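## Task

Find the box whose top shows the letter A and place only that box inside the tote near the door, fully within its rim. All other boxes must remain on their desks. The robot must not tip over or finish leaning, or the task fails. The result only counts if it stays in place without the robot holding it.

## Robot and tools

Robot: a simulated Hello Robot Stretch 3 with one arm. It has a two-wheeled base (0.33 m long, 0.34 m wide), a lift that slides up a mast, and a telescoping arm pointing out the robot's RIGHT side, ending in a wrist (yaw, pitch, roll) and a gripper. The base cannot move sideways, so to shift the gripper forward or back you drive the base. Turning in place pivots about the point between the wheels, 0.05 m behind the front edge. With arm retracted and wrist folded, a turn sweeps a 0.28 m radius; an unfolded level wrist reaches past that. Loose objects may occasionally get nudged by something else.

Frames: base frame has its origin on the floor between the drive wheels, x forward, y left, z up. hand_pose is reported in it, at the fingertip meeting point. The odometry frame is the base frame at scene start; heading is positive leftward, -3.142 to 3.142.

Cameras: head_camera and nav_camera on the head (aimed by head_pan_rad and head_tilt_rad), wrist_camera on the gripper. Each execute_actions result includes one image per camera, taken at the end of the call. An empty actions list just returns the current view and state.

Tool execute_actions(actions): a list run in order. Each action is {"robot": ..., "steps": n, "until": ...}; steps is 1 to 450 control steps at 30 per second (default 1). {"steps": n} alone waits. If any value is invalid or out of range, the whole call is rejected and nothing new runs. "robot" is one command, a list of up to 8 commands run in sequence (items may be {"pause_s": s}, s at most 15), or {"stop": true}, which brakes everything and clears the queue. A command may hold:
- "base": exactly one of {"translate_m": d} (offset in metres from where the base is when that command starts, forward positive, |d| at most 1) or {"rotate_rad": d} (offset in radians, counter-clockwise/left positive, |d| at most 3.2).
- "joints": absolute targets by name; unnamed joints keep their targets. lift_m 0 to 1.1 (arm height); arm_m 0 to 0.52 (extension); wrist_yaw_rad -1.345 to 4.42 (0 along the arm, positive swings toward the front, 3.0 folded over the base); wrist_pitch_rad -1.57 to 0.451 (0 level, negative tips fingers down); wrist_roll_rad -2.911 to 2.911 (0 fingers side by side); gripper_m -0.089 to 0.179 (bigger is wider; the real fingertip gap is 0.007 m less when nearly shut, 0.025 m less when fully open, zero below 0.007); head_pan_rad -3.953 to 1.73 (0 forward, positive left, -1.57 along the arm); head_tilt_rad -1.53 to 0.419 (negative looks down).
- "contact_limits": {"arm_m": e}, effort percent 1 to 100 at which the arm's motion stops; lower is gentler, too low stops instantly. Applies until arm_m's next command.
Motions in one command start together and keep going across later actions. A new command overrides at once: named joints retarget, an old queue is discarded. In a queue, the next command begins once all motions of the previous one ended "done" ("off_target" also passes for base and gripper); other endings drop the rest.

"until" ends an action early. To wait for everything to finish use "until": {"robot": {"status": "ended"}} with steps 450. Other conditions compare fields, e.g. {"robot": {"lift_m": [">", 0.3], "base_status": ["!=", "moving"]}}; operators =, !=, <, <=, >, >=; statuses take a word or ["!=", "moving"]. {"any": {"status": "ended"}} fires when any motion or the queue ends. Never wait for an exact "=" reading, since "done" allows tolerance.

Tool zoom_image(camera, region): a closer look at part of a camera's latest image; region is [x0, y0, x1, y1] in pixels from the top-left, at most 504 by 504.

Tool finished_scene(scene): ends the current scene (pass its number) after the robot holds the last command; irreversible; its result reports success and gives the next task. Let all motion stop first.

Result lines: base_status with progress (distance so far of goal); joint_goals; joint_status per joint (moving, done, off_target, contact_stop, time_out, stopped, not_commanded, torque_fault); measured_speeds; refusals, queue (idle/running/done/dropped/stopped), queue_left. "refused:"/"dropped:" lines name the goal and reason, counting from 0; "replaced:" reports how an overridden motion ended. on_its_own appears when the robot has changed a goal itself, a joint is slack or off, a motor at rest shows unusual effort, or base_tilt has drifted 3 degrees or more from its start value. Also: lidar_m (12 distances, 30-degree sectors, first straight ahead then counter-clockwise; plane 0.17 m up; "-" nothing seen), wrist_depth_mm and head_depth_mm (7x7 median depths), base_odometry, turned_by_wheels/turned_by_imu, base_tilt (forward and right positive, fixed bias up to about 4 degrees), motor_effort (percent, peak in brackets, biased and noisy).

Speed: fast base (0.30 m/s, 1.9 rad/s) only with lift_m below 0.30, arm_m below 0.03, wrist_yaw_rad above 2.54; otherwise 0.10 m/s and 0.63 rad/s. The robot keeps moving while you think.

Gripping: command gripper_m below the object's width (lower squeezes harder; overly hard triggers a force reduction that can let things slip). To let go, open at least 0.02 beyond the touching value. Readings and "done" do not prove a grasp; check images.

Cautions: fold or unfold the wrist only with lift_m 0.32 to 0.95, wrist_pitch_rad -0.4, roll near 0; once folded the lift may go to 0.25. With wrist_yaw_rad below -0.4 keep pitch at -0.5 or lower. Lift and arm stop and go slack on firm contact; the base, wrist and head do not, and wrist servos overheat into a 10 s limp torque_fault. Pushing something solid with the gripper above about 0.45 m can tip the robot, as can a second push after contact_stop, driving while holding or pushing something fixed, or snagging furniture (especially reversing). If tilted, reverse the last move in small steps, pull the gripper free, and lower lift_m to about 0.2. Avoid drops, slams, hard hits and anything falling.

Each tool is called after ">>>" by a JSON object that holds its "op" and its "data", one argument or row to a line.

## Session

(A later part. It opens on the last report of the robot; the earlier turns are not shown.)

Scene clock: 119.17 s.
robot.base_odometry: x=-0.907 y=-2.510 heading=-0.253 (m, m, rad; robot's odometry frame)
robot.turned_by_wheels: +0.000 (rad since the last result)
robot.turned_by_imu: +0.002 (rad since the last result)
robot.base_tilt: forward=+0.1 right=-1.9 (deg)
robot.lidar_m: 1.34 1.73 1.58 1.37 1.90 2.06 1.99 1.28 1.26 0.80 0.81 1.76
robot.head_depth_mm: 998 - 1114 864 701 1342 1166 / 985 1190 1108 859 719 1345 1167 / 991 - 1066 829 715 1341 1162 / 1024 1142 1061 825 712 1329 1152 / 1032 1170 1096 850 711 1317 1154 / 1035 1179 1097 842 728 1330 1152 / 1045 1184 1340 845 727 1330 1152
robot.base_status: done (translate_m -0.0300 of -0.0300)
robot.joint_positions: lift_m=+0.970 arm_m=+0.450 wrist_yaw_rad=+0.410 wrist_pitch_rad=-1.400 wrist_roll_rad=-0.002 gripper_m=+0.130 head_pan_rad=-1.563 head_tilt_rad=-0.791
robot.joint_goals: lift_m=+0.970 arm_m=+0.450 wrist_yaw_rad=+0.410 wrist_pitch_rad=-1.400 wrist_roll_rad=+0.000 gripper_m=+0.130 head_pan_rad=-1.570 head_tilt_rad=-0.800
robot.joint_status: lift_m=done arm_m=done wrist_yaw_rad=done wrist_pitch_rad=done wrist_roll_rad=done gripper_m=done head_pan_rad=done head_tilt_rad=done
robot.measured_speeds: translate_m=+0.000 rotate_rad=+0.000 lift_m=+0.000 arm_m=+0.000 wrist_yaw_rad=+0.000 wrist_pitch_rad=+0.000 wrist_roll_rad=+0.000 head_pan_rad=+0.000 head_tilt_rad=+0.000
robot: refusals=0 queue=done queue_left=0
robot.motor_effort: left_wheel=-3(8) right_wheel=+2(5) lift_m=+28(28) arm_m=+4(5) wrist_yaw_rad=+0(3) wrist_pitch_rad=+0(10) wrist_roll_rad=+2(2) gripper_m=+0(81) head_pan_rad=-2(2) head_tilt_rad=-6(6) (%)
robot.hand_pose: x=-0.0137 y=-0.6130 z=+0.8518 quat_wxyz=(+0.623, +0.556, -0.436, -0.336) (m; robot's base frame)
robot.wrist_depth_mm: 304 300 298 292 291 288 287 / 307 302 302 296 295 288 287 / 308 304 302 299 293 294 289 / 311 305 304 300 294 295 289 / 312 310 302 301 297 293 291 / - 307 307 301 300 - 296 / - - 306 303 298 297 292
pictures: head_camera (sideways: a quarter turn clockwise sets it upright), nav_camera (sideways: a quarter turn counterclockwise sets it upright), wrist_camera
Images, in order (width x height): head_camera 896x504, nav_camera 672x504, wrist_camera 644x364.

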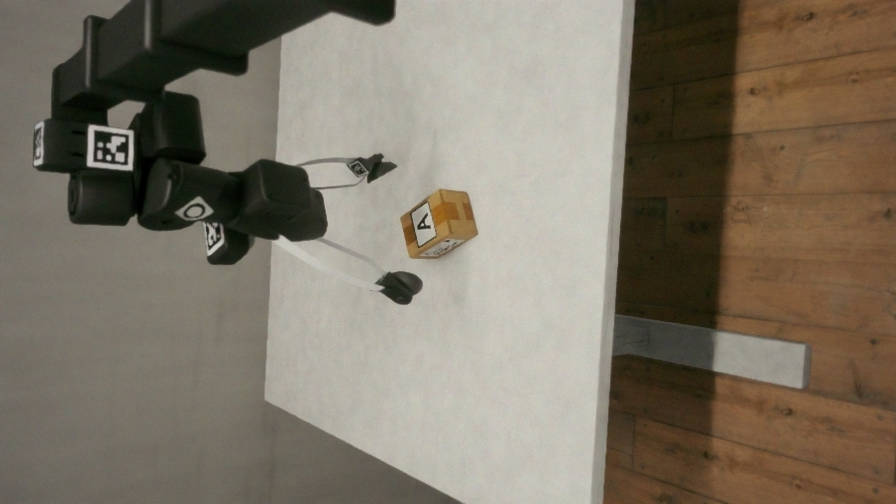

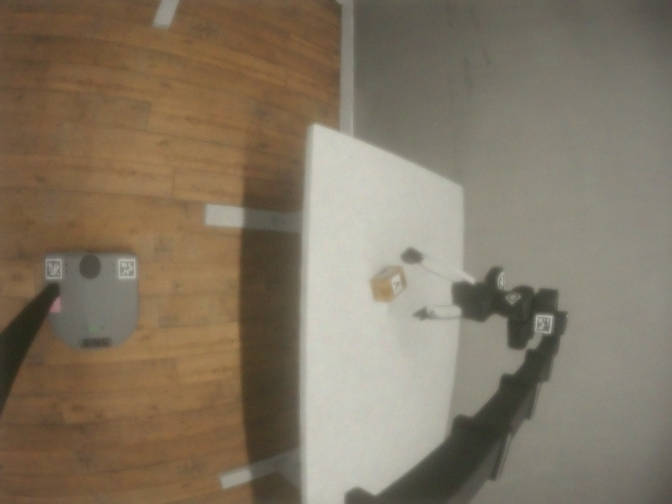

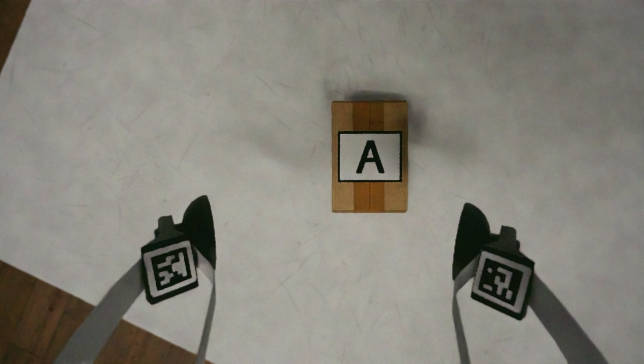

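>>> {"op": "execute_actions", "data": {
  "actions": [
    {"robot": {"base": {"translate_m": -0.006}, "joints": {"arm_m": 0.497}}, "steps": 450, "until": {"robot": {"arm_m": [">", 0.485]}}},
    {"robot": {"joints": {"lift_m": 0.905}}, "steps": 450, "until": {"robot": {"status": "ended"}}}
  ]
}}

Scene clock: 127.53 s.
robot.base_odometry: x=-0.913 y=-2.508 heading=-0.253 (m, m, rad; robot's odometry frame)
robot.turned_by_wheels: +0.000 (rad since the last result)
robot.turned_by_imu: +0.001 (rad since the last result)
robot.base_tilt: forward=+0.1 right=-1.9 (deg)
robot.lidar_m: 1.34 1.73 1.59 1.36 1.89 2.05 1.99 1.27 1.26 0.80 0.81 1.76
robot.head_depth_mm: 1016 1125 - - 693 1354 1161 / 1019 - 1070 856 720 1340 1162 / 1021 - 1065 830 715 1344 1159 / 1026 1167 1078 807 712 1340 1157 / 1034 1169 1095 850 713 1322 1156 / 1041 1176 1088 844 727 1323 1150 / 1044 1190 1337 842 726 1328 1149
robot.base_status: done (translate_m -0.0060 of -0.0060)
robot.joint_positions: lift_m=+0.905 arm_m=+0.497 wrist_yaw_rad=+0.410 wrist_pitch_rad=-1.400 wrist_roll_rad=-0.002 gripper_m=+0.130 head_pan_rad=-1.563 head_tilt_rad=-0.791
robot.joint_goals: lift_m=+0.905 arm_m=+0.497 wrist_yaw_rad=+0.410 wrist_pitch_rad=-1.400 wrist_roll_rad=+0.000 gripper_m=+0.130 head_pan_rad=-1.570 head_tilt_rad=-0.800
robot.joint_status: lift_m=done arm_m=done wrist_yaw_rad=done wrist_pitch_rad=done wrist_roll_rad=done gripper_m=done head_pan_rad=done head_tilt_rad=done
robot.measured_speeds: translate_m=+0.000 rotate_rad=+0.000 lift_m=+0.000 arm_m=+0.000 wrist_yaw_rad=+0.000 wrist_pitch_rad=+0.000 wrist_roll_rad=+0.000 head_pan_rad=+0.000 head_tilt_rad=+0.000
robot: refusals=0 queue=done queue_left=0
robot.motor_effort: left_wheel=-3(7) right_wheel=+2(5) lift_m=+18(27) arm_m=+4(4) wrist_yaw_rad=+0(1) wrist_pitch_rad=-1(0) wrist_roll_rad=+1(1) gripper_m=+0(1) head_pan_rad=-2(2) head_tilt_rad=-6(5) (%)
robot.hand_pose: x=-0.0137 y=-0.6600 z=+0.7874 quat_wxyz=(+0.623, +0.556, -0.436, -0.336) (m; robot's base frame)
robot.wrist_depth_mm: 240 235 234 231 231 227 226 / 240 239 236 233 229 229 226 / 240 239 238 234 230 229 226 / 243 242 238 185 231 231 229 / 244 242 238 186 234 231 230 / 244 242 240 188 234 - 230 / 248 243 241 238 235 233 231
pictures: head_camera (sideways: a quarter turn clockwise sets it upright), nav_camera (sideways: a quarter turn counterclockwise sets it upright), wrist_camera
Images, in order (width x height): head_camera 896x504, nav_camera 672x504, wrist_camera 644x364.

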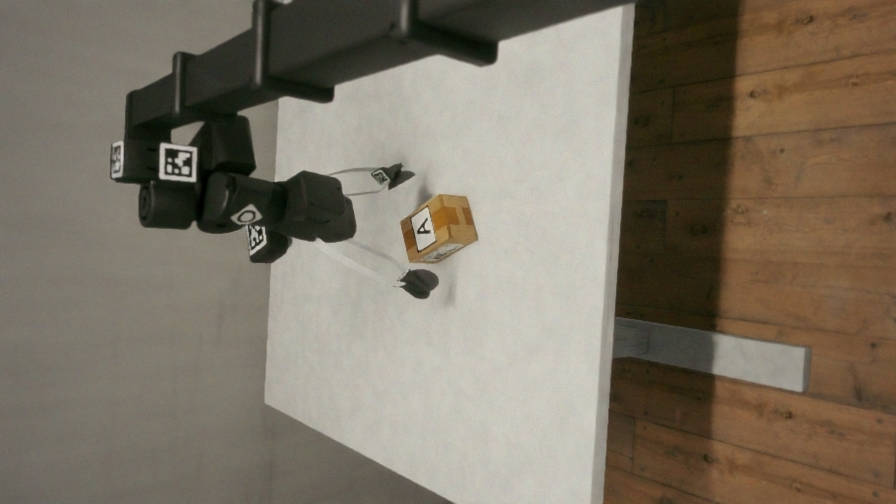

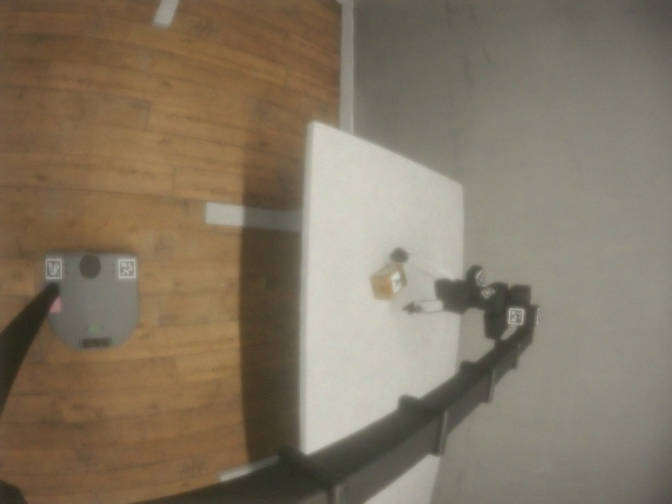

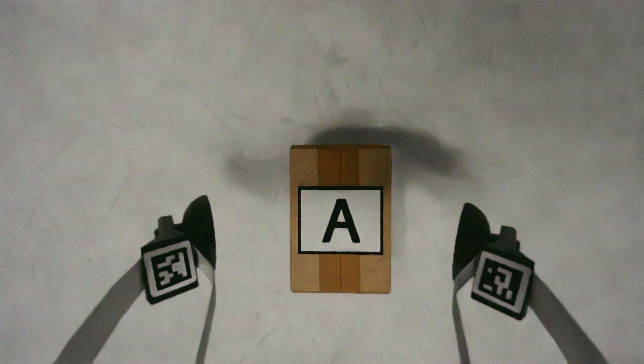

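>>> {"op": "execute_actions", "data": {
  "actions": [
    {"robot": {"joints": {"lift_m": 0.863}}, "steps": 450, "until": {"robot": {"status": "ended"}}}
  ]
}}

Scene clock: 132.97 s.
robot.base_odometry: x=-0.913 y=-2.508 heading=-0.253 (m, m, rad; robot's odometry frame)
robot.turned_by_wheels: +0.000 (rad since the last result)
robot.turned_by_imu: +0.001 (rad since the last result)
robot.base_tilt: forward=+0.1 right=-1.9 (deg)
robot.lidar_m: 1.34 1.73 1.59 1.37 1.89 2.05 1.99 1.27 1.26 0.80 0.80 1.76
robot.head_depth_mm: 1015 1150 1193 - - 1317 1168 / 1022 1110 1068 844 717 1337 1161 / 1020 1117 1063 831 716 1341 1165 / 1029 1162 1099 804 714 1340 1158 / 1035 1173 1092 850 712 1324 1152 / 1037 1178 1090 846 727 1332 1150 / 1045 1181 1343 845 729 1326 1157
robot.base_status: done (translate_m -0.0060 of -0.0060)
robot.joint_positions: lift_m=+0.863 arm_m=+0.497 wrist_yaw_rad=+0.410 wrist_pitch_rad=-1.400 wrist_roll_rad=-0.002 gripper_m=+0.130 head_pan_rad=-1.563 head_tilt_rad=-0.791
robot.joint_goals: lift_m=+0.863 arm_m=+0.497 wrist_yaw_rad=+0.410 wrist_pitch_rad=-1.400 wrist_roll_rad=+0.000 gripper_m=+0.130 head_pan_rad=-1.570 head_tilt_rad=-0.800
robot.joint_status: lift_m=done arm_m=done wrist_yaw_rad=done wrist_pitch_rad=done wrist_roll_rad=done gripper_m=done head_pan_rad=done head_tilt_rad=done
robot.measured_speeds: translate_m=+0.000 rotate_rad=+0.000 lift_m=+0.000 arm_m=+0.000 wrist_yaw_rad=+0.000 wrist_pitch_rad=+0.000 wrist_roll_rad=+0.000 head_pan_rad=+0.000 head_tilt_rad=+0.000
robot: refusals=0 queue=done queue_left=0
robot.motor_effort: left_wheel=-2(2) right_wheel=+2(2) lift_m=+18(18) arm_m=+3(3) wrist_yaw_rad=+1(1) wrist_pitch_rad=+0(1) wrist_roll_rad=+1(1) gripper_m=+0(0) head_pan_rad=-2(2) head_tilt_rad=-5(6) (%)
robot.hand_pose: x=-0.0137 y=-0.6600 z=+0.7454 quat_wxyz=(+0.623, +0.556, -0.436, -0.336) (m; robot's base frame)
robot.wrist_depth_mm: 197 194 193 191 188 186 185 / 197 196 194 192 189 188 186 / 198 196 194 192 191 189 187 / 201 197 197 143 190 188 188 / 201 198 195 144 191 190 188 / 200 199 199 145 192 - 189 / 204 200 198 196 193 191 190
pictures: head_camera (sideways: a quarter turn clockwise sets it upright), nav_camera (sideways: a quarter turn counterclockwise sets it upright), wrist_camera
Images, in order (width x height): head_camera 896x504, nav_camera 672x504, wrist_camera 644x364.

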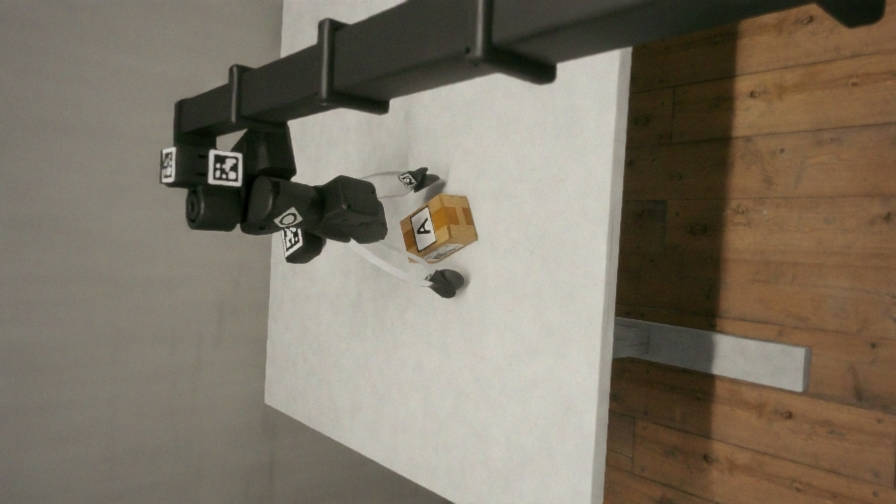

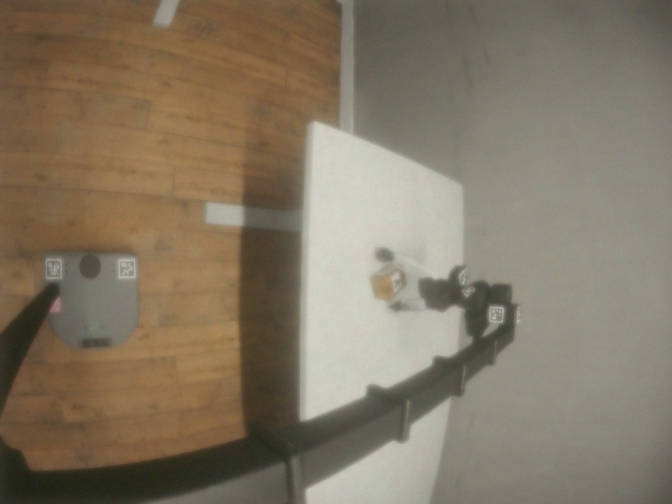

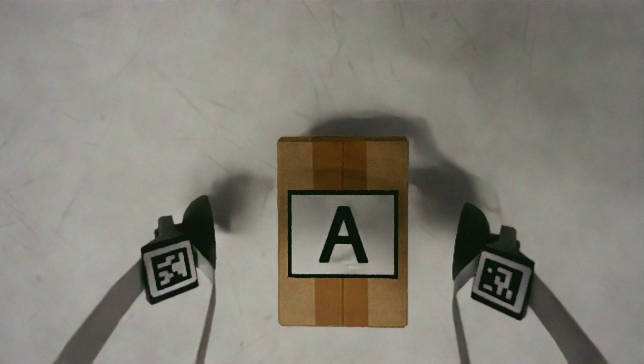

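>>> {"op": "zoom_image", "data": {
  "camera": "head_camera",
  "region": [350, 150, 520, 320]
}}

Region (350, 150, 520, 320) of head_camera's 896x504 image, scaled by 2.965, with more detail than that image has.

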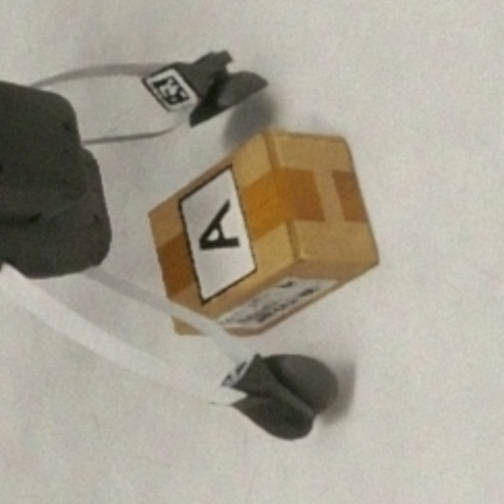

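>>> {"op": "execute_actions", "data": {
  "actions": [
    {"robot": {"joints": {"gripper_m": 0.02}}, "steps": 450, "until": {"robot": {"status": "ended"}}}
  ]
}}

Scene clock: 136.13 s.
robot.base_odometry: x=-0.913 y=-2.508 heading=-0.253 (m, m, rad; robot's odometry frame)
robot.turned_by_wheels: +0.000 (rad since the last result)
robot.turned_by_imu: +0.001 (rad since the last result)
robot.base_tilt: forward=+0.1 right=-1.9 (deg)
robot.lidar_m: 1.34 1.74 1.58 1.36 1.90 2.06 1.99 1.27 1.26 0.80 0.81 1.76
robot.head_depth_mm: 1017 1143 1199 - - 1323 1165 / 1020 1108 1065 845 717 1343 1161 / 1023 1112 1067 830 718 1340 1159 / 1030 1167 1103 800 712 1331 1157 / 1035 1169 1097 850 711 1320 1153 / 1039 1181 1089 845 730 1328 1155 / 1045 1187 1335 845 725 1330 1155
robot.base_status: done (translate_m -0.0060 of -0.0060)
robot.joint_positions: lift_m=+0.863 arm_m=+0.497 wrist_yaw_rad=+0.410 wrist_pitch_rad=-1.400 wrist_roll_rad=-0.002 gripper_m=+0.021 head_pan_rad=-1.563 head_tilt_rad=-0.791
robot.joint_goals: lift_m=+0.863 arm_m=+0.497 wrist_yaw_rad=+0.410 wrist_pitch_rad=-1.400 wrist_roll_rad=+0.000 gripper_m=+0.020 head_pan_rad=-1.570 head_tilt_rad=-0.800
robot.joint_status: lift_m=done arm_m=done wrist_yaw_rad=done wrist_pitch_rad=done wrist_roll_rad=done gripper_m=done head_pan_rad=done head_tilt_rad=done
robot.measured_speeds: translate_m=+0.000 rotate_rad=+0.000 lift_m=+0.000 arm_m=+0.000 wrist_yaw_rad=+0.000 wrist_pitch_rad=+0.000 wrist_roll_rad=+0.000 head_pan_rad=+0.000 head_tilt_rad=+0.000
robot: refusals=0 queue=done queue_left=0
robot.motor_effort: left_wheel=-2(3) right_wheel=+3(2) lift_m=+19(18) arm_m=+3(4) wrist_yaw_rad=+1(1) wrist_pitch_rad=+0(0) wrist_roll_rad=+1(1) gripper_m=-20(92) head_pan_rad=-2(2) head_tilt_rad=-5(5) (%)
robot.hand_pose: x=-0.0137 y=-0.6600 z=+0.7454 quat_wxyz=(+0.623, +0.556, -0.436, -0.336) (m; robot's base frame)
robot.wrist_depth_mm: 197 194 194 192 189 186 186 / 197 196 194 192 190 187 185 / 197 198 194 191 190 189 188 / 201 198 195 138 190 189 187 / 201 200 196 138 138 190 188 / 201 200 197 139 192 192 188 / 202 202 198 196 194 191 189
pictures: head_camera (sideways: a quarter turn clockwise sets it upright), nav_camera (sideways: a quarter turn counterclockwise sets it upright), wrist_camera
Images, in order (width x height): head_camera 896x504, nav_camera 672x504, wrist_camera 644x364.

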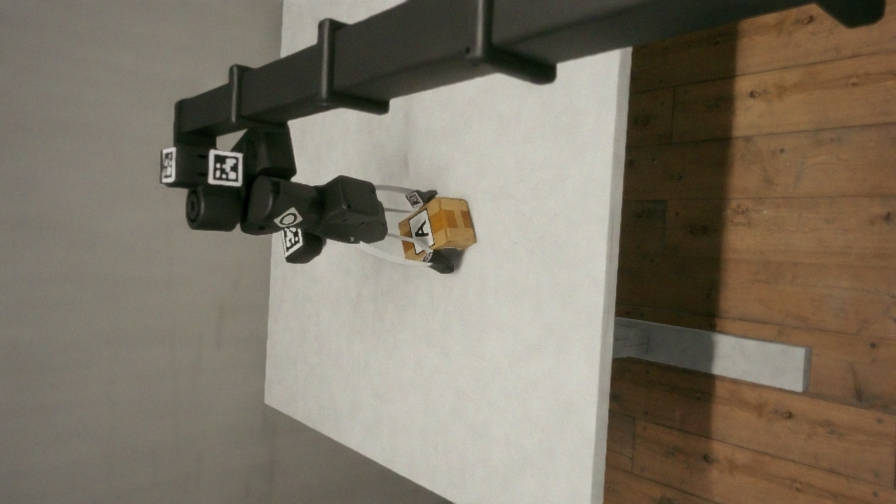

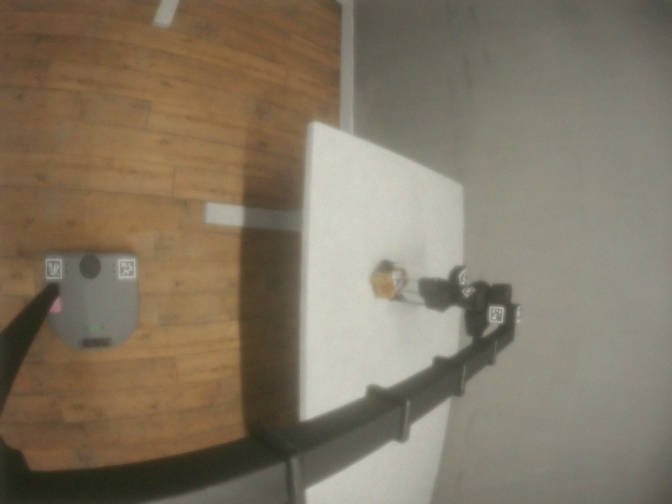

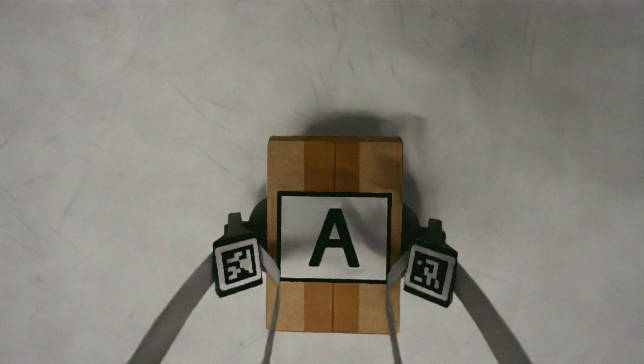

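>>> {"op": "execute_actions", "data": {
  "actions": [
    {"robot": {"joints": {"lift_m": 0.91}}, "steps": 450, "until": {"robot": {"lift_m": [">", 0.885]}}},
    {"robot": {"joints": {"arm_m": 0.0, "wrist_pitch_rad": -0.4, "wrist_yaw_rad": 2.7}}, "steps": 450, "until": {"robot": {"arm_m": ["<", 0.25], "wrist_yaw_rad": [">", 2.6], "wrist_pitch_rad": [">", -0.5]}}},
    {"robot": {"base": {"rotate_rad": 2.485}, "joints": {"lift_m": 0.29, "head_pan_rad": 0.0, "head_tilt_rad": -0.7}}, "steps": 450, "until": {"robot": {"status": "ended"}}}
  ]
}}

Scene clock: 169.57 s.
robot.base_odometry: x=-0.913 y=-2.508 heading=+2.232 (m, m, rad; robot's odometry frame)
robot.turned_by_wheels: +2.485 (rad since the last result)
robot.turned_by_imu: +2.456 (rad since the last result)
robot.base_tilt: forward=+0.1 right=-2.0 (deg)
robot.lidar_m: 2.15 1.99 1.27 1.29 1.22 0.80 1.56 1.34 1.81 1.59 1.37 1.68
robot.head_depth_mm: 2504 1582 1719 1993 1723 1421 1207 / 2432 2776 2965 2026 1728 1409 1205 / 2244 2536 2817 2176 1714 1418 1204 / 2070 2351 2593 2169 1709 1403 1198 / 1953 2161 2431 2155 1711 1404 1189 / 1828 2020 2260 2133 1691 1394 1193 / 1731 1886 2064 2132 1696 1386 1186
robot.base_status: done (rotate_rad +2.4849 of +2.4850)
robot.joint_positions: lift_m=+0.290 arm_m=+0.001 wrist_yaw_rad=+2.699 wrist_pitch_rad=-0.425 wrist_roll_rad=-0.001 gripper_m=+0.021 head_pan_rad=-0.007 head_tilt_rad=-0.705
robot.joint_goals: lift_m=+0.290 arm_m=+0.000 wrist_yaw_rad=+2.700 wrist_pitch_rad=-0.400 wrist_roll_rad=+0.000 gripper_m=+0.020 head_pan_rad=+0.000 head_tilt_rad=-0.700
robot.joint_status: lift_m=done arm_m=done wrist_yaw_rad=done wrist_pitch_rad=done wrist_roll_rad=done gripper_m=done head_pan_rad=done head_tilt_rad=done
robot.measured_speeds: translate_m=+0.000 rotate_rad=+0.000 lift_m=+0.000 arm_m=+0.000 wrist_yaw_rad=+0.000 wrist_pitch_rad=+0.000 wrist_roll_rad=+0.000 head_pan_rad=+0.000 head_tilt_rad=+0.000
robot: refusals=0 queue=done queue_left=0
robot.motor_effort: left_wheel=-3(9) right_wheel=+3(8) lift_m=+19(29) arm_m=-3(4) wrist_yaw_rad=+2(4) wrist_pitch_rad=+12(14) wrist_roll_rad=+1(1) gripper_m=-19(20) head_pan_rad=+3(33) head_tilt_rad=+3(15) (%)
robot.hand_pose: x=+0.0746 y=+0.0557 z=+0.3014 quat_wxyz=(+0.298, +0.706, -0.006, +0.642) (m; robot's base frame)
robot.wrist_depth_mm: 983 - - - - - - / - - - - - - - / 967 982 922 932 909 914 936 / - 733 729 138 679 723 736 / - 586 594 139 139 595 591 / - 520 - 139 472 503 502 / 436 - - 414 430 432 430
pictures: head_camera (sideways: a quarter turn clockwise sets it upright), nav_camera (sideways: a quarter turn counterclockwise sets it upright), wrist_camera
Images, in order (width x height): head_camera 896x504, nav_camera 672x504, wrist_camera 644x364.

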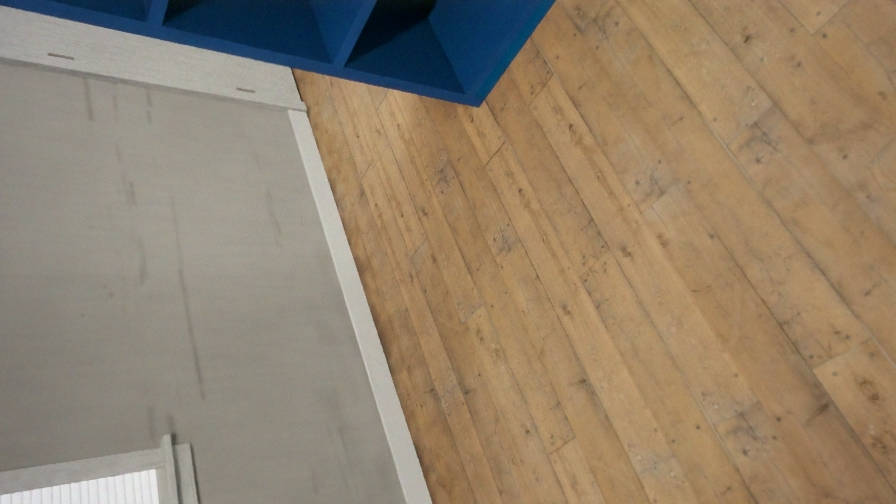

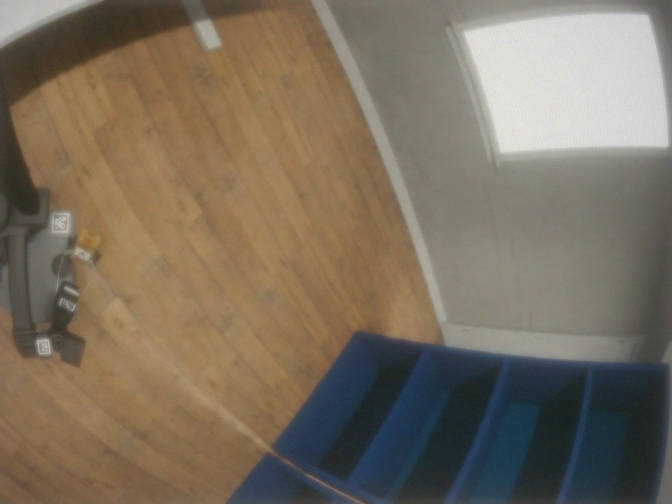

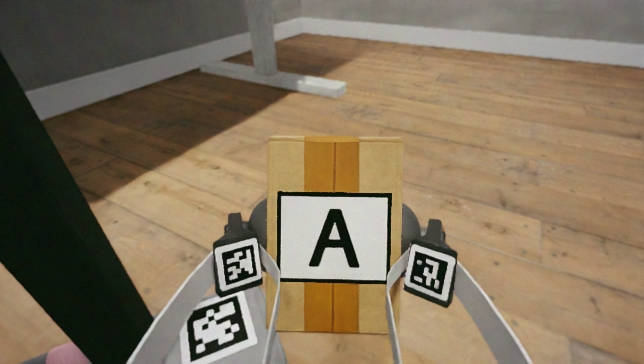

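>>> {"op": "execute_actions", "data": {
  "actions": [
    {"robot": {"base": {"translate_m": 1.0}}, "steps": 450, "until": {"robot": {"translate_m": [">", 0.84]}}},
    {"robot": [{"base": {"translate_m": 1.0}}, {"base": {"rotate_rad": -0.935}}], "steps": 450, "until": {"robot": {"status": "ended"}}}
  ]
}}

Scene clock: 185.17 s.
robot.base_odometry: x=-2.048 y=-1.050 heading=+1.297 (m, m, rad; robot's odometry frame)
robot.turned_by_wheels: -0.935 (rad since the last result)
robot.turned_by_imu: -0.921 (rad since the last result)
robot.base_tilt: forward=+0.1 right=-1.9 (deg)
robot.lidar_m: 1.95 0.72 0.53 0.50 0.52 0.71 1.91 2.43 3.08 1.37 0.52 0.65
robot.head_depth_mm: 2066 2313 2606 2208 1728 1422 1183 / 2060 2290 2603 2198 1721 1415 1206 / 2066 2311 2595 2192 1723 1415 1202 / 2068 2301 2564 2156 1701 1402 1201 / 2081 2306 2569 2159 1707 1400 1197 / 2030 2227 2152 2023 1691 1400 1191 / 1413 1431 1452 1451 1545 1357 1187
robot.base_status: done (rotate_rad -0.9349 of -0.9350)
robot.joint_positions: lift_m=+0.290 arm_m=+0.001 wrist_yaw_rad=+2.699 wrist_pitch_rad=-0.425 wrist_roll_rad=-0.001 gripper_m=+0.021 head_pan_rad=-0.007 head_tilt_rad=-0.704
robot.joint_goals: lift_m=+0.290 arm_m=+0.000 wrist_yaw_rad=+2.700 wrist_pitch_rad=-0.400 wrist_roll_rad=+0.000 gripper_m=+0.020 head_pan_rad=+0.000 head_tilt_rad=-0.700
robot.joint_status: lift_m=done arm_m=done wrist_yaw_rad=done wrist_pitch_rad=done wrist_roll_rad=done gripper_m=done head_pan_rad=done head_tilt_rad=done
robot.measured_speeds: translate_m=+0.000 rotate_rad=+0.000 lift_m=+0.000 arm_m=+0.000 wrist_yaw_rad=+0.000 wrist_pitch_rad=+0.000 wrist_roll_rad=+0.000 head_pan_rad=+0.000 head_tilt_rad=+0.000
robot: refusals=0 queue=done queue_left=0
robot.motor_effort: left_wheel=+2(10) right_wheel=-2(11) lift_m=+19(19) arm_m=-3(3) wrist_yaw_rad=+1(2) wrist_pitch_rad=+11(11) wrist_roll_rad=+1(1) gripper_m=-20(20) head_pan_rad=+3(3) head_tilt_rad=+1(3) (%)
robot.hand_pose: x=+0.0745 y=+0.0558 z=+0.3014 quat_wxyz=(+0.298, +0.706, -0.006, +0.642) (m; robot's base frame)
robot.wrist_depth_mm: 413 439 491 566 630 718 881 / 440 479 524 609 692 821 974 / 481 508 580 623 766 870 917 / - 564 616 138 668 722 722 / - 579 591 139 139 585 584 / - 519 - 140 472 496 493 / 443 - - 412 432 428 430
pictures: head_camera (sideways: a quarter turn clockwise sets it upright), nav_camera (sideways: a quarter turn counterclockwise sets it upright), wrist_camera
Images, in order (width x height): head_camera 896x504, nav_camera 672x504, wrist_camera 644x364.

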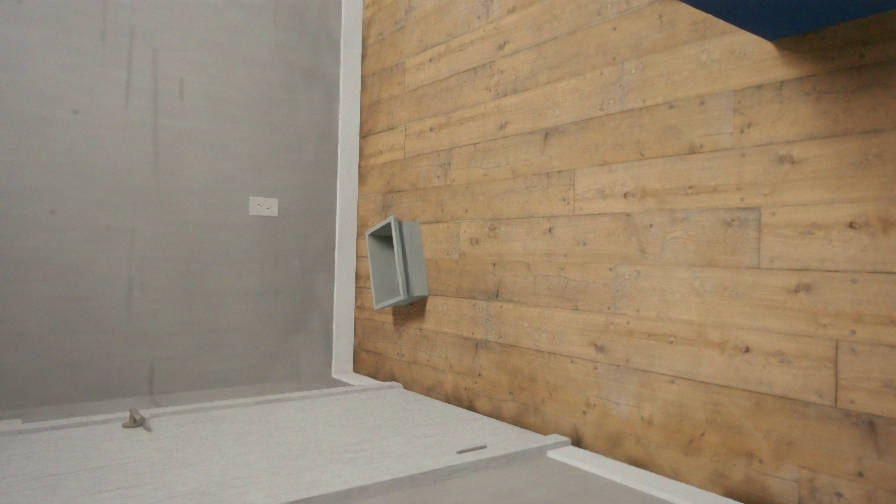

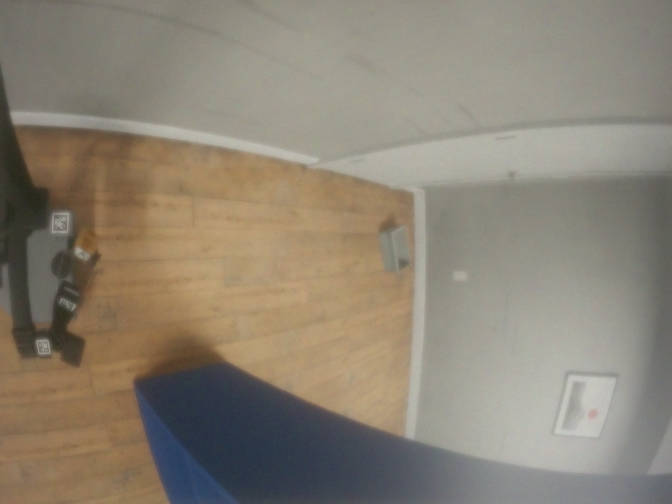

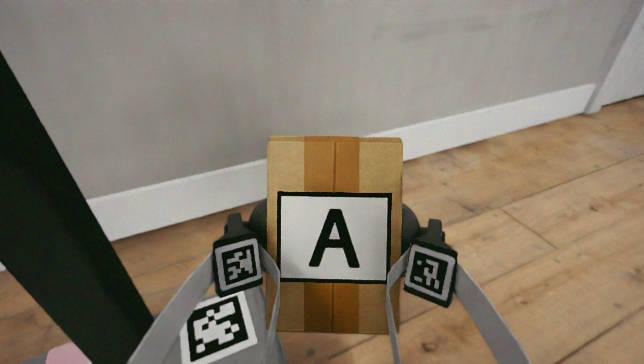

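>>> {"op": "execute_actions", "data": {
  "actions": [
    {"robot": {"base": {"translate_m": 1.0}, "joints": {"head_tilt_rad": -1.2}}, "steps": 450, "until": {"robot": {"translate_m": [">", 0.56]}}},
    {"robot": {"base": {"translate_m": 1.0}}, "steps": 450, "until": {"robot": {"status": "ended"}}}
  ]
}}

Scene clock: 194.50 s.
robot.base_odometry: x=-1.626 y=+0.456 heading=+1.297 (m, m, rad; robot's odometry frame)
robot.turned_by_wheels: +0.000 (rad since the last result)
robot.turned_by_imu: -0.001 (rad since the last result)
robot.base_tilt: forward=+0.1 right=-2.0 (deg)
robot.lidar_m: 0.87 0.71 0.52 0.50 0.52 0.73 1.95 0.98 1.23 2.60 1.25 0.91
robot.head_depth_mm: 847 1038 1344 1416 1297 1191 1099 / 846 1040 1344 1424 1290 1186 - / 848 1037 1353 1418 1279 1191 - / 849 1044 1352 1419 1272 1192 - / 847 1046 1351 1417 1273 1182 - / 855 1047 1355 1410 1287 1184 1123 / 854 1050 1351 1396 1288 1186 1098
robot.base_status: done (translate_m +1.0000 of +1.0000)
robot.joint_positions: lift_m=+0.290 arm_m=+0.001 wrist_yaw_rad=+2.699 wrist_pitch_rad=-0.425 wrist_roll_rad=-0.001 gripper_m=+0.021 head_pan_rad=-0.007 head_tilt_rad=-1.186
robot.joint_goals: lift_m=+0.290 arm_m=+0.000 wrist_yaw_rad=+2.700 wrist_pitch_rad=-0.400 wrist_roll_rad=+0.000 gripper_m=+0.020 head_pan_rad=+0.000 head_tilt_rad=-1.200
robot.joint_status: lift_m=done arm_m=done wrist_yaw_rad=done wrist_pitch_rad=done wrist_roll_rad=done gripper_m=done head_pan_rad=done head_tilt_rad=done
robot.measured_speeds: translate_m=+0.000 rotate_rad=+0.000 lift_m=+0.000 arm_m=+0.000 wrist_yaw_rad=+0.000 wrist_pitch_rad=+0.000 wrist_roll_rad=+0.000 head_pan_rad=+0.000 head_tilt_rad=+0.000
robot: refusals=0 queue=done queue_left=0
robot.motor_effort: left_wheel=+2(12) right_wheel=-2(6) lift_m=+18(19) arm_m=-3(3) wrist_yaw_rad=+2(2) wrist_pitch_rad=+11(11) wrist_roll_rad=+1(1) gripper_m=-20(20) head_pan_rad=+2(3) head_tilt_rad=-8(41) (%)
robot.hand_pose: x=+0.0745 y=+0.0558 z=+0.3014 quat_wxyz=(+0.298, +0.706, -0.006, +0.642) (m; robot's base frame)
robot.wrist_depth_mm: 407 446 494 544 622 752 656 / 437 473 527 597 696 813 689 / 467 512 575 617 765 858 718 / - 563 620 139 661 731 694 / - 591 594 139 138 519 460 / - 521 - 139 472 396 461 / 434 - - 414 430 404 337
pictures: head_camera (sideways: a quarter turn clockwise sets it upright), nav_camera (sideways: a quarter turn counterclockwise sets it upright), wrist_camera
Images, in order (width x height): head_camera 896x504, nav_camera 672x504, wrist_camera 644x364.

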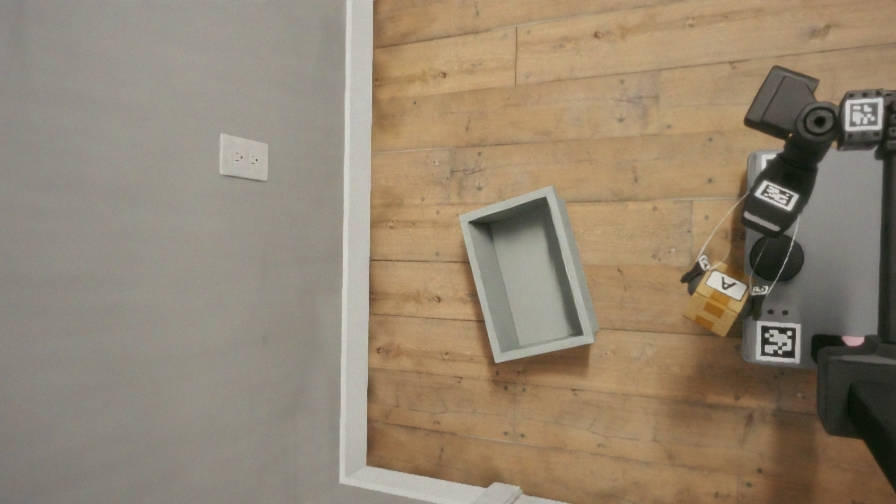

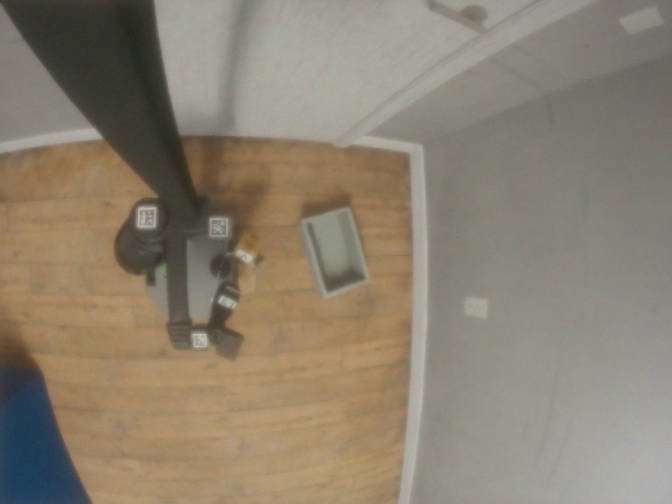

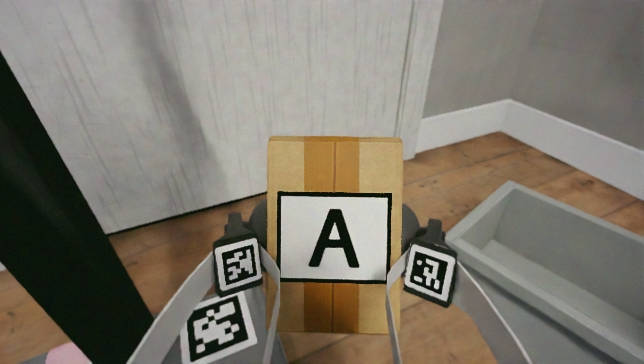

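>>> {"op": "execute_actions", "data": {
  "actions": [
    {"robot": {"joints": {"lift_m": 0.33, "wrist_yaw_rad": 0.13, "head_pan_rad": -1.57, "head_tilt_rad": -1.2}}, "steps": 60, "until": {"robot": {"lift_m": [">", 0.302]}}},
    {"robot": {"base": {"rotate_rad": 1.735}, "joints": {"arm_m": 0.27}}, "steps": 450, "until": {"robot": {"wrist_yaw_rad": ["<", 1.9]}}},
    {"robot": {"joints": {"wrist_pitch_rad": -1.4}}, "steps": 450, "until": {"robot": {"status": "ended"}}}
  ]
}}

Scene clock: 208.77 s.
robot.base_odometry: x=-1.626 y=+0.456 heading=+3.032 (m, m, rad; robot's odometry frame)
robot.turned_by_wheels: +1.735 (rad since the last result)
robot.turned_by_imu: +1.714 (rad since the last result)
robot.base_tilt: forward=+0.1 right=-1.9 (deg)
robot.lidar_m: 0.50 0.55 0.88 1.12 0.99 1.48 2.19 1.08 0.88 0.87 0.63 0.51
robot.head_depth_mm: 817 986 1258 1420 1293 1189 1125 / 831 1015 1303 1420 1295 1204 - / 852 1042 1338 1484 1279 - - / 868 1072 1389 1431 1275 - - / 892 1101 1443 1414 1274 1187 1090 / 914 1135 1428 1414 1291 1187 1102 / 928 1053 1154 1213 1262 1179 1095
robot.base_status: done (rotate_rad +1.7349 of +1.7350)
robot.joint_positions: lift_m=+0.330 arm_m=+0.270 wrist_yaw_rad=+0.131 wrist_pitch_rad=-1.400 wrist_roll_rad=-0.001 gripper_m=+0.021 head_pan_rad=-1.563 head_tilt_rad=-1.186
robot.joint_goals: lift_m=+0.330 arm_m=+0.270 wrist_yaw_rad=+0.130 wrist_pitch_rad=-1.400 wrist_roll_rad=+0.000 gripper_m=+0.020 head_pan_rad=-1.570 head_tilt_rad=-1.200
robot.joint_status: lift_m=done arm_m=done wrist_yaw_rad=done wrist_pitch_rad=done wrist_roll_rad=done gripper_m=done head_pan_rad=done head_tilt_rad=done
robot.measured_speeds: translate_m=+0.000 rotate_rad=+0.000 lift_m=+0.000 arm_m=+0.000 wrist_yaw_rad=+0.000 wrist_pitch_rad=+0.000 wrist_roll_rad=+0.000 head_pan_rad=+0.000 head_tilt_rad=+0.000
robot: refusals=0 queue=done queue_left=0
robot.motor_effort: left_wheel=-2(9) right_wheel=+1(7) lift_m=+28(30) arm_m=+3(5) wrist_yaw_rad=-1(3) wrist_pitch_rad=+0(10) wrist_roll_rad=+1(1) gripper_m=-19(20) head_pan_rad=-2(32) head_tilt_rad=-8(10) (%)
robot.hand_pose: x=-0.0190 y=-0.4344 z=+0.2118 quat_wxyz=(+0.570, +0.490, -0.509, -0.419) (m; robot's base frame)
robot.wrist_depth_mm: 386 382 377 376 374 366 365 / 389 389 381 382 374 371 367 / 397 384 293 258 268 271 367 / 390 391 351 137 355 297 370 / 399 388 310 138 139 295 366 / 398 390 291 139 291 283 374 / 393 395 391 263 268 372 372
pictures: head_camera (sideways: a quarter turn clockwise sets it upright), nav_camera (sideways: a quarter turn counterclockwise sets it upright), wrist_camera
Images, in order (width x height): head_camera 896x504, nav_camera 672x504, wrist_camera 644x364.

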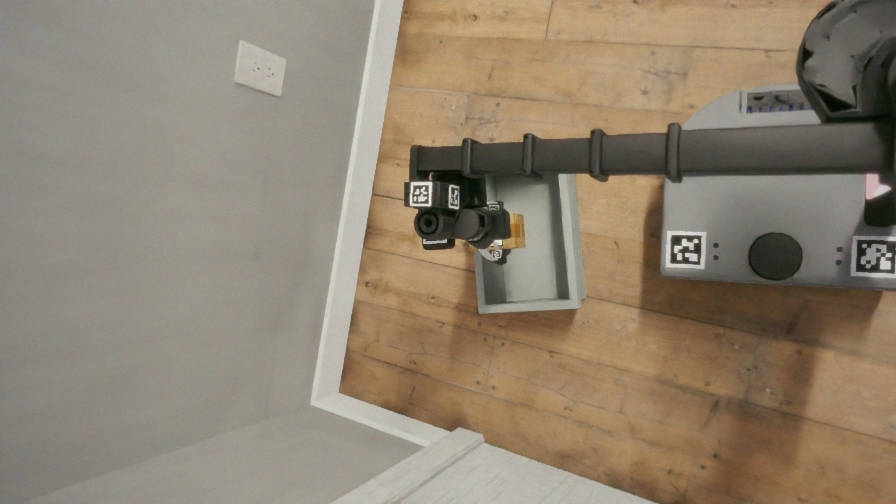

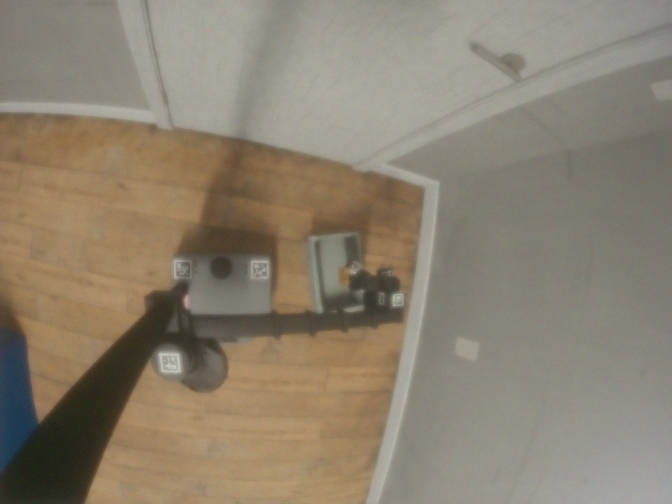

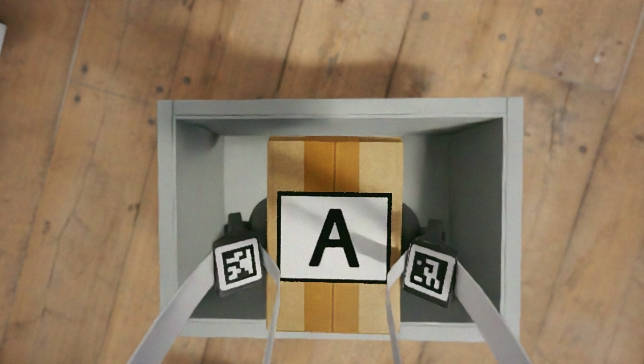

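>>> {"op": "execute_actions", "data": {
  "actions": [
    {"robot": {"joints": {"lift_m": 0.163, "arm_m": 0.259}}, "steps": 450, "until": {"robot": {"status": "ended"}}}
  ]
}}

Scene clock: 213.57 s.
robot.base_odometry: x=-1.626 y=+0.456 heading=+3.032 (m, m, rad; robot's odometry frame)
robot.turned_by_wheels: +0.000 (rad since the last result)
robot.turned_by_imu: +0.001 (rad since the last result)
robot.base_tilt: forward=+0.1 right=-2.0 (deg)
robot.lidar_m: 0.50 0.55 0.88 1.12 0.98 1.48 2.19 1.08 0.88 0.87 0.63 0.51
robot.head_depth_mm: 817 988 1254 1414 1294 1183 1109 / 834 1012 1301 1425 1289 1207 - / 852 1040 1341 1428 1279 - - / 872 1072 1392 1418 1261 - - / 891 1099 1440 1420 1275 1183 1096 / 913 1134 1413 1416 1296 1184 1096 / 927 1055 1150 1210 1255 1180 1095
robot.base_status: done (rotate_rad +1.7349 of +1.7350)
robot.joint_positions: lift_m=+0.163 arm_m=+0.259 wrist_yaw_rad=+0.131 wrist_pitch_rad=-1.401 wrist_roll_rad=-0.001 gripper_m=+0.021 head_pan_rad=-1.563 head_tilt_rad=-1.186
robot.joint_goals: lift_m=+0.163 arm_m=+0.259 wrist_yaw_rad=+0.130 wrist_pitch_rad=-1.400 wrist_roll_rad=+0.000 gripper_m=+0.020 head_pan_rad=-1.570 head_tilt_rad=-1.200
robot.joint_status: lift_m=done arm_m=done wrist_yaw_rad=done wrist_pitch_rad=done wrist_roll_rad=done gripper_m=done head_pan_rad=done head_tilt_rad=done
robot.measured_speeds: translate_m=+0.000 rotate_rad=+0.000 lift_m=+0.000 arm_m=+0.000 wrist_yaw_rad=+0.000 wrist_pitch_rad=+0.000 wrist_roll_rad=+0.000 head_pan_rad=+0.000 head_tilt_rad=+0.000
robot: refusals=0 queue=done queue_left=0
robot.motor_effort: left_wheel=-2(2) right_wheel=+2(2) lift_m=+19(29) arm_m=-3(4) wrist_yaw_rad=+0(0) wrist_pitch_rad=+1(0) wrist_roll_rad=+1(1) gripper_m=-20(19) head_pan_rad=-2(2) head_tilt_rad=-9(8) (%)
robot.hand_pose: x=-0.0191 y=-0.4236 z=+0.0453 quat_wxyz=(+0.570, +0.490, -0.509, -0.420) (m; robot's base frame)
robot.wrist_depth_mm: 120 120 120 120 120 120 120 / 152 184 186 186 185 186 157 / 155 211 213 209 207 206 165 / 155 211 213 138 207 207 166 / 154 210 213 139 138 208 165 / 154 210 216 140 210 208 165 / 154 192 214 191 210 206 165
pictures: head_camera (sideways: a quarter turn clockwise sets it upright), nav_camera (sideways: a quarter turn counterclockwise sets it upright), wrist_camera
Images, in order (width x height): head_camera 896x504, nav_camera 672x504, wrist_camera 644x364.

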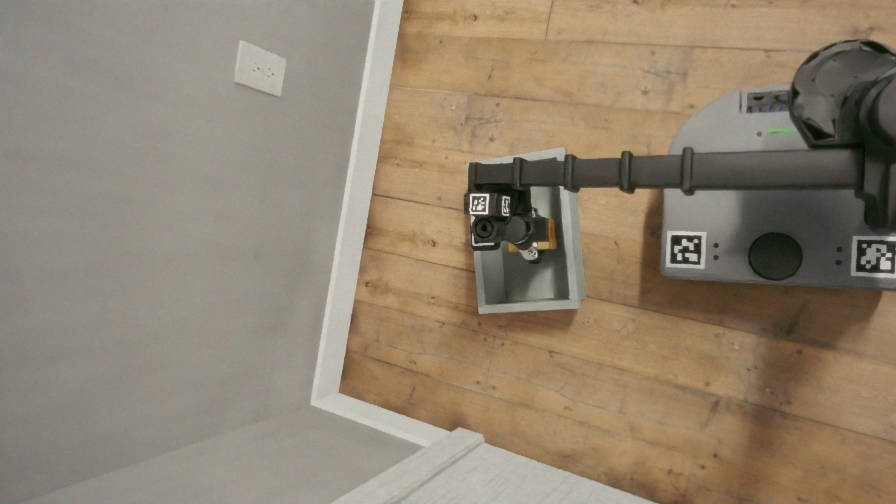

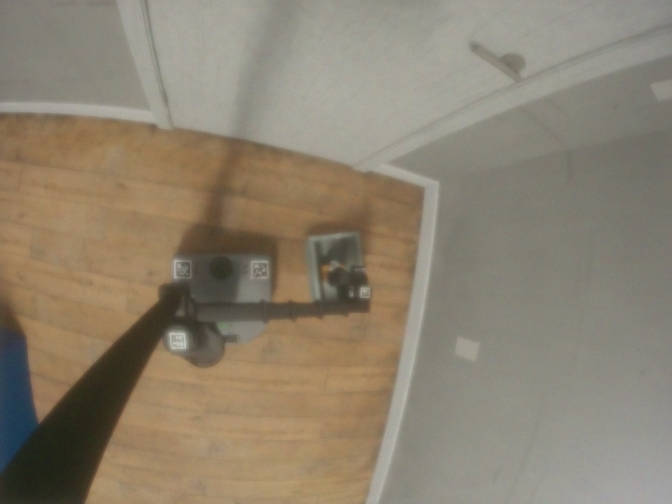

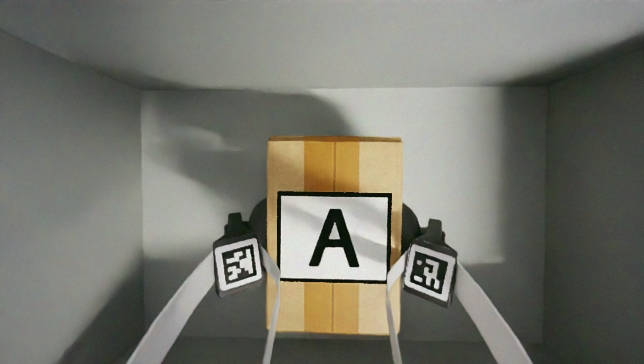

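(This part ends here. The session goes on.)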